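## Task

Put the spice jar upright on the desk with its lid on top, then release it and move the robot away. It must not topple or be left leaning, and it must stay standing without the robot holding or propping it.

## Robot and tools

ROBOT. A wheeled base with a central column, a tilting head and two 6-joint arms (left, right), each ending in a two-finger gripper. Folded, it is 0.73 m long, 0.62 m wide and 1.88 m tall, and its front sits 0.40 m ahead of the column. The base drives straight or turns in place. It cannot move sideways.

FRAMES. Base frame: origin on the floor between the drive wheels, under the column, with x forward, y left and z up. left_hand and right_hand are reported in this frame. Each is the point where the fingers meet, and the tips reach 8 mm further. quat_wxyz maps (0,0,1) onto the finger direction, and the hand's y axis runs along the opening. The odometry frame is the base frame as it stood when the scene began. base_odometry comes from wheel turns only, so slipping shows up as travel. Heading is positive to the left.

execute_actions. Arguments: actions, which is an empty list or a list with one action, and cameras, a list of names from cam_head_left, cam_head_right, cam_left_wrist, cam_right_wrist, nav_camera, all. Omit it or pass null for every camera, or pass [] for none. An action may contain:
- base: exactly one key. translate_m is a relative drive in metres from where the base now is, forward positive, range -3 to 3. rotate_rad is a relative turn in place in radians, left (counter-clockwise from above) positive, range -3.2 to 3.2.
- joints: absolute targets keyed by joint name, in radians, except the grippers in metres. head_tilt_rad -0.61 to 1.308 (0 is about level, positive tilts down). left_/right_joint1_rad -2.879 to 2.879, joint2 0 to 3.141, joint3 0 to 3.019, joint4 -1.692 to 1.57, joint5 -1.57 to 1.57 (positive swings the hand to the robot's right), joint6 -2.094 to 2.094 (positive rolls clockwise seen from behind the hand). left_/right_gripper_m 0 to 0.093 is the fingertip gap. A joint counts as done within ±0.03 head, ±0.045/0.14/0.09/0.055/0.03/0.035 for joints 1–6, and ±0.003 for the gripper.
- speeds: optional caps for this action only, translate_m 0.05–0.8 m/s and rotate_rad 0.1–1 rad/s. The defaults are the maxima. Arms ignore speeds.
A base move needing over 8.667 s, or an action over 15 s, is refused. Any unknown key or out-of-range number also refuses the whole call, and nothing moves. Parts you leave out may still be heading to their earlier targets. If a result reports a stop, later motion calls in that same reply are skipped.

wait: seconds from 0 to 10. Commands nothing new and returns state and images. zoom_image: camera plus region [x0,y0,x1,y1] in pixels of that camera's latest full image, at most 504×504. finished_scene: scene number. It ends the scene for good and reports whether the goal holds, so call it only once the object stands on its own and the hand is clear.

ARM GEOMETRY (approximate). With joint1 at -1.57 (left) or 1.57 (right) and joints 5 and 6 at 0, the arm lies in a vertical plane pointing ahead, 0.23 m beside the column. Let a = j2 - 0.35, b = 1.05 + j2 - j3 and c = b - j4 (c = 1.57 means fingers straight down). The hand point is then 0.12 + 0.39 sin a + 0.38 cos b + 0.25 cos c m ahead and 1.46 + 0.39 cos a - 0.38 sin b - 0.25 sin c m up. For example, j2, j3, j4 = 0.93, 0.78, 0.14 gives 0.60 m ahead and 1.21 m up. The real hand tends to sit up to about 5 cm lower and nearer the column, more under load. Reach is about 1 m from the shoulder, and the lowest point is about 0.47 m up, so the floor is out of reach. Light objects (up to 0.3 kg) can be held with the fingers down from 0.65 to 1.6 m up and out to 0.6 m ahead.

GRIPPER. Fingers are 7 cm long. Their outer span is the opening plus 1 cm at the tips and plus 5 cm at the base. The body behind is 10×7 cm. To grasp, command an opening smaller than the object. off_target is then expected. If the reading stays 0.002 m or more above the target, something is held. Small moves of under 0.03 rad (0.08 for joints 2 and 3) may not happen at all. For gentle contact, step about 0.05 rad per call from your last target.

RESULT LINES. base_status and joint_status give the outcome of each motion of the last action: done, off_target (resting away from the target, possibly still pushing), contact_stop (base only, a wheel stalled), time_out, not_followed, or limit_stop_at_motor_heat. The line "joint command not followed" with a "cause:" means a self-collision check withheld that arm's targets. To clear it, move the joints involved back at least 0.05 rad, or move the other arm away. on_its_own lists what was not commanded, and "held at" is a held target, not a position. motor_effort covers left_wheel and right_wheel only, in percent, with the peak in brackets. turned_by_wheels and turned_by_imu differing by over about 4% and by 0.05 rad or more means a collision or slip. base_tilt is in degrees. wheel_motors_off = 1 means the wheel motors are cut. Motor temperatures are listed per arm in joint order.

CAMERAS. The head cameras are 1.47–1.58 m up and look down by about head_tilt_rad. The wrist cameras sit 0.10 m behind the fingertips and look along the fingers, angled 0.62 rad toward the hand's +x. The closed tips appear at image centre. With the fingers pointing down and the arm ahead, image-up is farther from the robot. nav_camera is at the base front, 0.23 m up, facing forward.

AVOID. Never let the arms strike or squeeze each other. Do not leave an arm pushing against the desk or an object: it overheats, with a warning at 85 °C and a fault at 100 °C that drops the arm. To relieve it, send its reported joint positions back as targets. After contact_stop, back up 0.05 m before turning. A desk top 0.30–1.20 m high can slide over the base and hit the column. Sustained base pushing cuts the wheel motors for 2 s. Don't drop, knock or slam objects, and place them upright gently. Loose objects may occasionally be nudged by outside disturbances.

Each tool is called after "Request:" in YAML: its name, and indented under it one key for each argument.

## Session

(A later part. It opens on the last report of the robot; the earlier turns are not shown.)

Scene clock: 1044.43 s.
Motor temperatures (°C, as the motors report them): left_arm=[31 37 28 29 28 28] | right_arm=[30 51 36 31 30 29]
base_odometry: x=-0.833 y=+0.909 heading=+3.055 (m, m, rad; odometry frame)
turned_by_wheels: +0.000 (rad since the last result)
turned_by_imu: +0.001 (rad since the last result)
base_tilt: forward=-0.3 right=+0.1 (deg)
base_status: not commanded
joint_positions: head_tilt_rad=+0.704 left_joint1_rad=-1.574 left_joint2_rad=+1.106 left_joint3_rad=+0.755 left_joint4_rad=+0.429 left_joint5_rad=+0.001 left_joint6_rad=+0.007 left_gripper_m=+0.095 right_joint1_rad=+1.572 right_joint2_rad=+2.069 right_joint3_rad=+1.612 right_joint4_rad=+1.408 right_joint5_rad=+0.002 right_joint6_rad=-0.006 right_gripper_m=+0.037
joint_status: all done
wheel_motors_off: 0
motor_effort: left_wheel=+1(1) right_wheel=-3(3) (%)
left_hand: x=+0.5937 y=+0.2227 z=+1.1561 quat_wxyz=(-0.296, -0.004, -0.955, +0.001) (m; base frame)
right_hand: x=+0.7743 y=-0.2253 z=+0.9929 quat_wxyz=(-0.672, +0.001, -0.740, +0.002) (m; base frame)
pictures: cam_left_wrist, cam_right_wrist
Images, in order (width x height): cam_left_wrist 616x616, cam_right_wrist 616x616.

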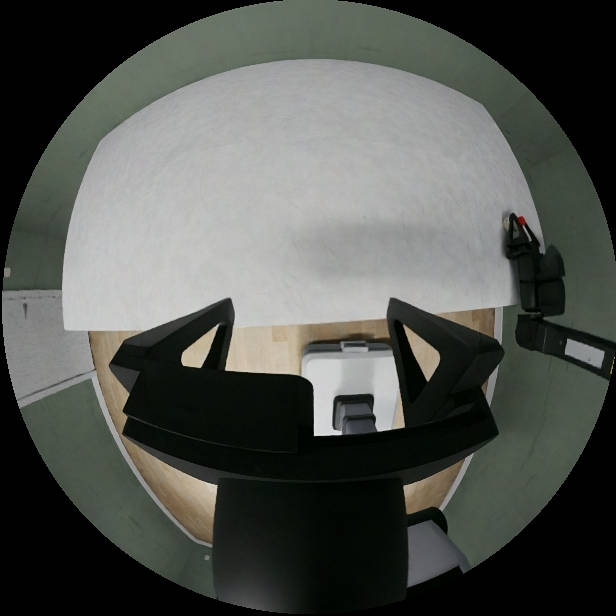

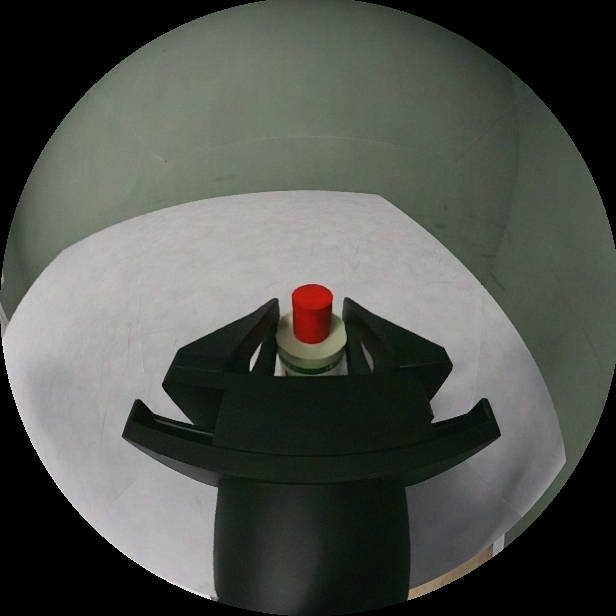

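Request:
execute_actions:
  actions:
    - {"joints": {"right_gripper_m": 0.093}}
  cameras: ["cam_right_wrist", "cam_left_wrist", "cam_head_left"]

Request:
zoom_image:
  camera: "cam_left_wrist"
  region: [480, 185, 550, 245]

Scene clock: 1067.90 s.
Motor temperatures (°C, as the motors report them): left_arm=[31 37 28 29 28 28] | right_arm=[30 51 36 31 30 29]
base_odometry: x=-0.833 y=+0.909 heading=+3.055 (m, m, rad; odometry frame)
turned_by_wheels: +0.000 (rad since the last result)
turned_by_imu: +0.001 (rad since the last result)
base_tilt: forward=-0.2 right=+0.1 (deg)
base_status: not commanded
joint_positions: head_tilt_rad=+0.704 left_joint1_rad=-1.574 left_joint2_rad=+1.106 left_joint3_rad=+0.755 left_joint4_rad=+0.429 left_joint5_rad=+0.001 left_joint6_rad=+0.007 left_gripper_m=+0.095 right_joint1_rad=+1.572 right_joint2_rad=+2.069 right_joint3_rad=+1.612 right_joint4_rad=+1.408 right_joint5_rad=+0.002 right_joint6_rad=-0.006 right_gripper_m=+0.093
joint_status: all done
wheel_motors_off: 0
motor_effort: left_wheel=-1(2) right_wheel=-3(3) (%)
left_hand: x=+0.5937 y=+0.2227 z=+1.1561 quat_wxyz=(-0.296, -0.004, -0.955, +0.001) (m; base frame)
right_hand: x=+0.7743 y=-0.2253 z=+0.9929 quat_wxyz=(-0.672, +0.001, -0.740, +0.002) (m; base frame)
pictures: cam_head_left, cam_left_wrist, cam_right_wrist
Images, in order (width x height): cam_head_left 896x504, cam_left_wrist 616x616, cam_right_wrist 616x616.

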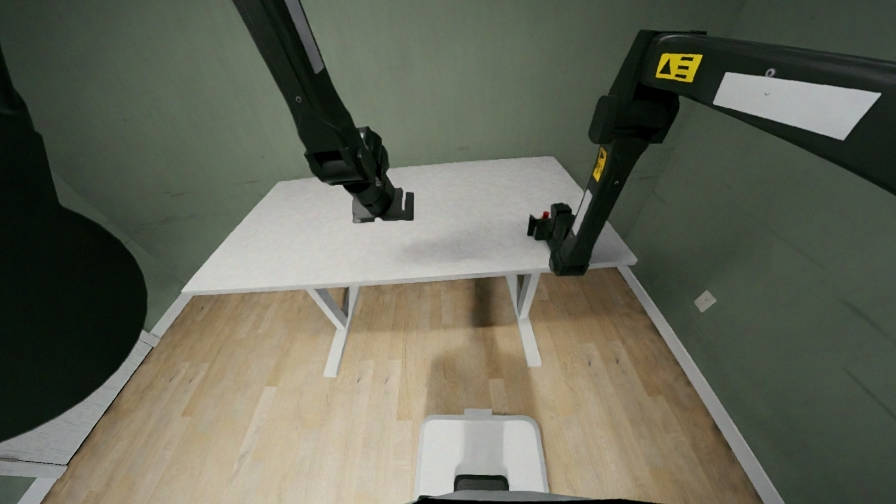

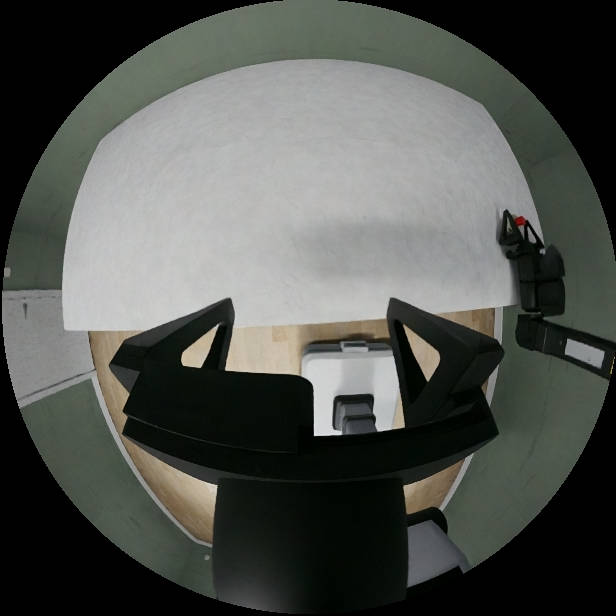

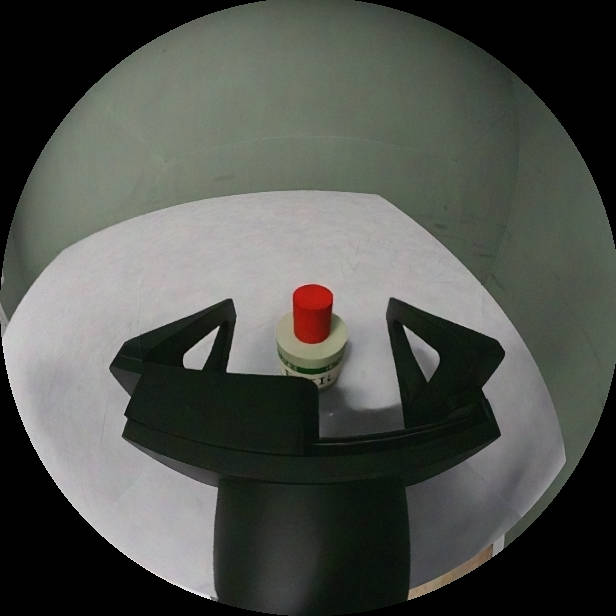

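Region (480, 185, 550, 245) of cam_left_wrist's 616x616 image, scaled by 7.200, with more detail than that image has; it fills the top 432 rows of this view, and the rest is white.

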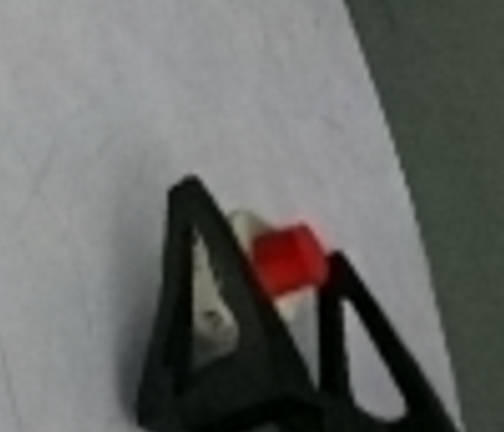

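Request:
execute_actions:
  actions:
    - {"base": {"translate_m": -0.35}}
  cameras: ["cam_right_wrist", "cam_head_left", "cam_head_right"]

Request:
zoom_image:
  camera: "cam_right_wrist"
  region: [230, 200, 400, 350]

Request:
zoom_image:
  camera: "cam_head_left"
  region: [470, 130, 610, 240]

Scene clock: 1079.03 s.
Motor temperatures (°C, as the motors report them): left_arm=[31 37 28 29 28 28] | right_arm=[30 51 36 31 30 29]
base_odometry: x=-0.484 y=+0.879 heading=+3.055 (m, m, rad; odometry frame)
turned_by_wheels: +0.000 (rad since the last result)
turned_by_imu: +0.001 (rad since the last result)
base_tilt: forward=-0.2 right=+0.1 (deg)
base_status: done
joint_positions: head_tilt_rad=+0.704 left_joint1_rad=-1.574 left_joint2_rad=+1.105 left_joint3_rad=+0.754 left_joint4_rad=+0.429 left_joint5_rad=+0.001 left_joint6_rad=+0.007 left_gripper_m=+0.095 right_joint1_rad=+1.572 right_joint2_rad=+2.074 right_joint3_rad=+1.615 right_joint4_rad=+1.408 right_joint5_rad=+0.002 right_joint6_rad=-0.006 right_gripper_m=+0.093
joint_status: not commanded
wheel_motors_off: 0
motor_effort: left_wheel=+0(35) right_wheel=+1(58) (%)
left_hand: x=+0.5932 y=+0.2227 z=+1.1562 quat_wxyz=(-0.296, -0.004, -0.955, +0.001) (m; base frame)
right_hand: x=+0.7731 y=-0.2253 z=+0.9902 quat_wxyz=(-0.671, +0.001, -0.741, +0.002) (m; base frame)
pictures: cam_head_left, cam_head_right, cam_right_wrist
Images, in order (width x height): cam_head_left 896x504, cam_head_right 896x504, cam_right_wrist 616x616.

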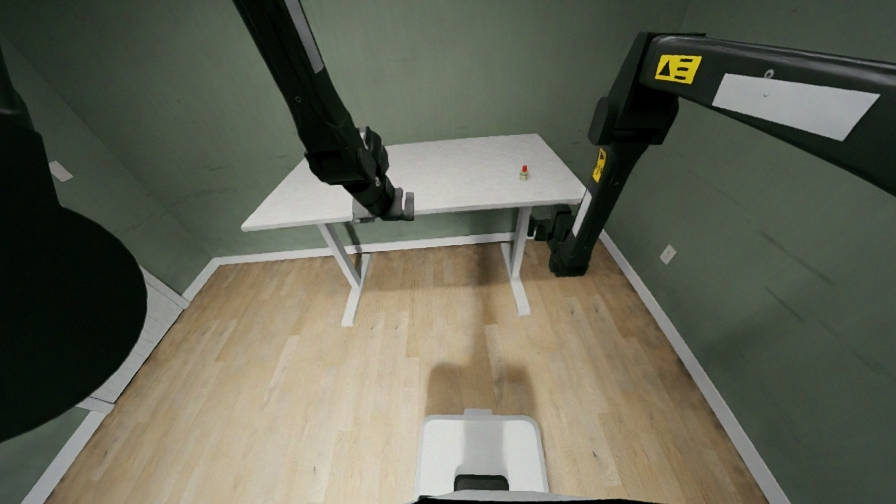

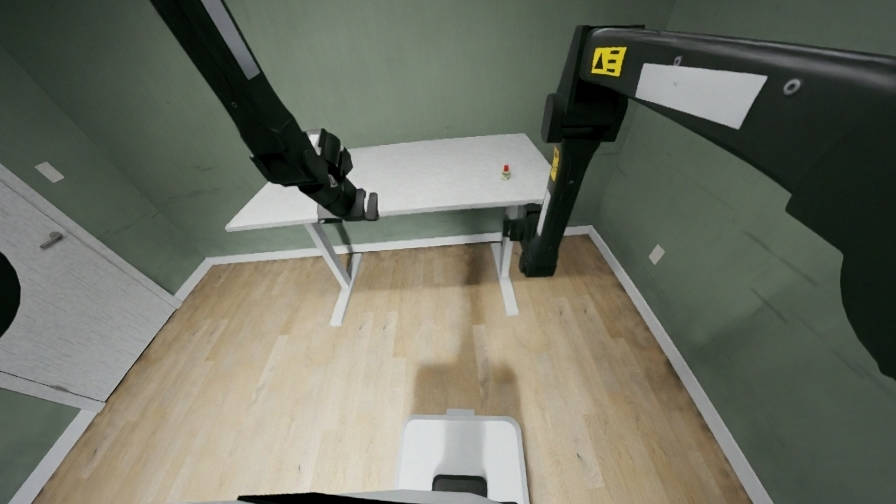

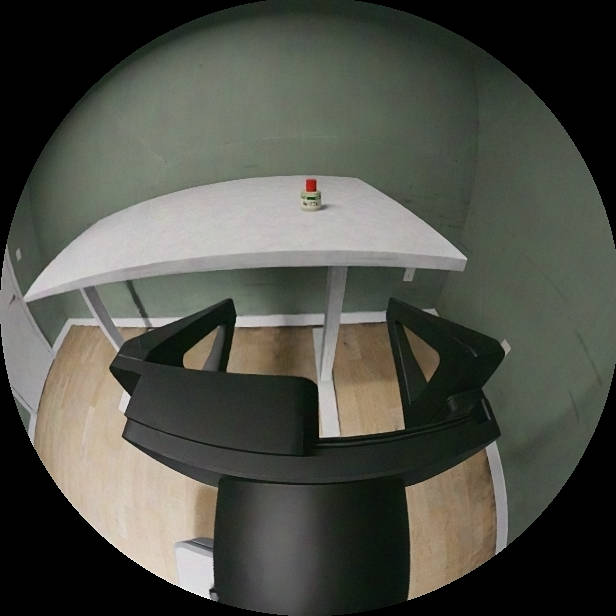

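Region (230, 200, 400, 350) of cam_right_wrist's 616x616 image, scaled by 2.965, with more detail than that image has; it fills the top 445 rows of this view, and the rest is white.

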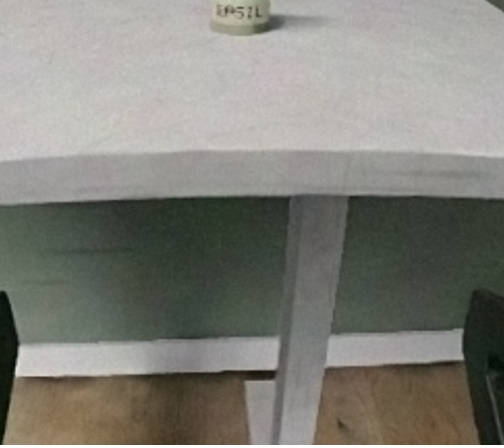

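Region (470, 130, 610, 240) of cam_head_left's 896x504 image, scaled by 3.600, with more detail than that image has; it fills the top 396 rows of this view, and the rest is white.

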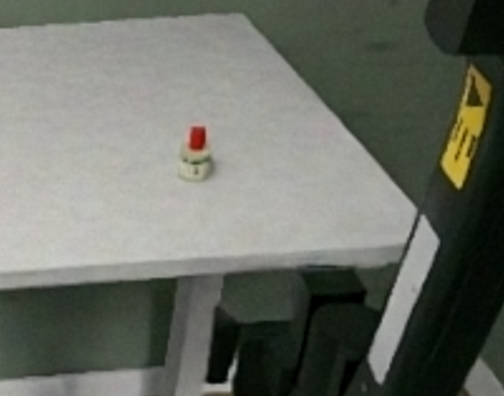

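The spice jar is standing upright with its cap up, and the robot has backed clear of the desk.

Request:
finished_scene:
  scene: 2

The scene is finished: the task was done.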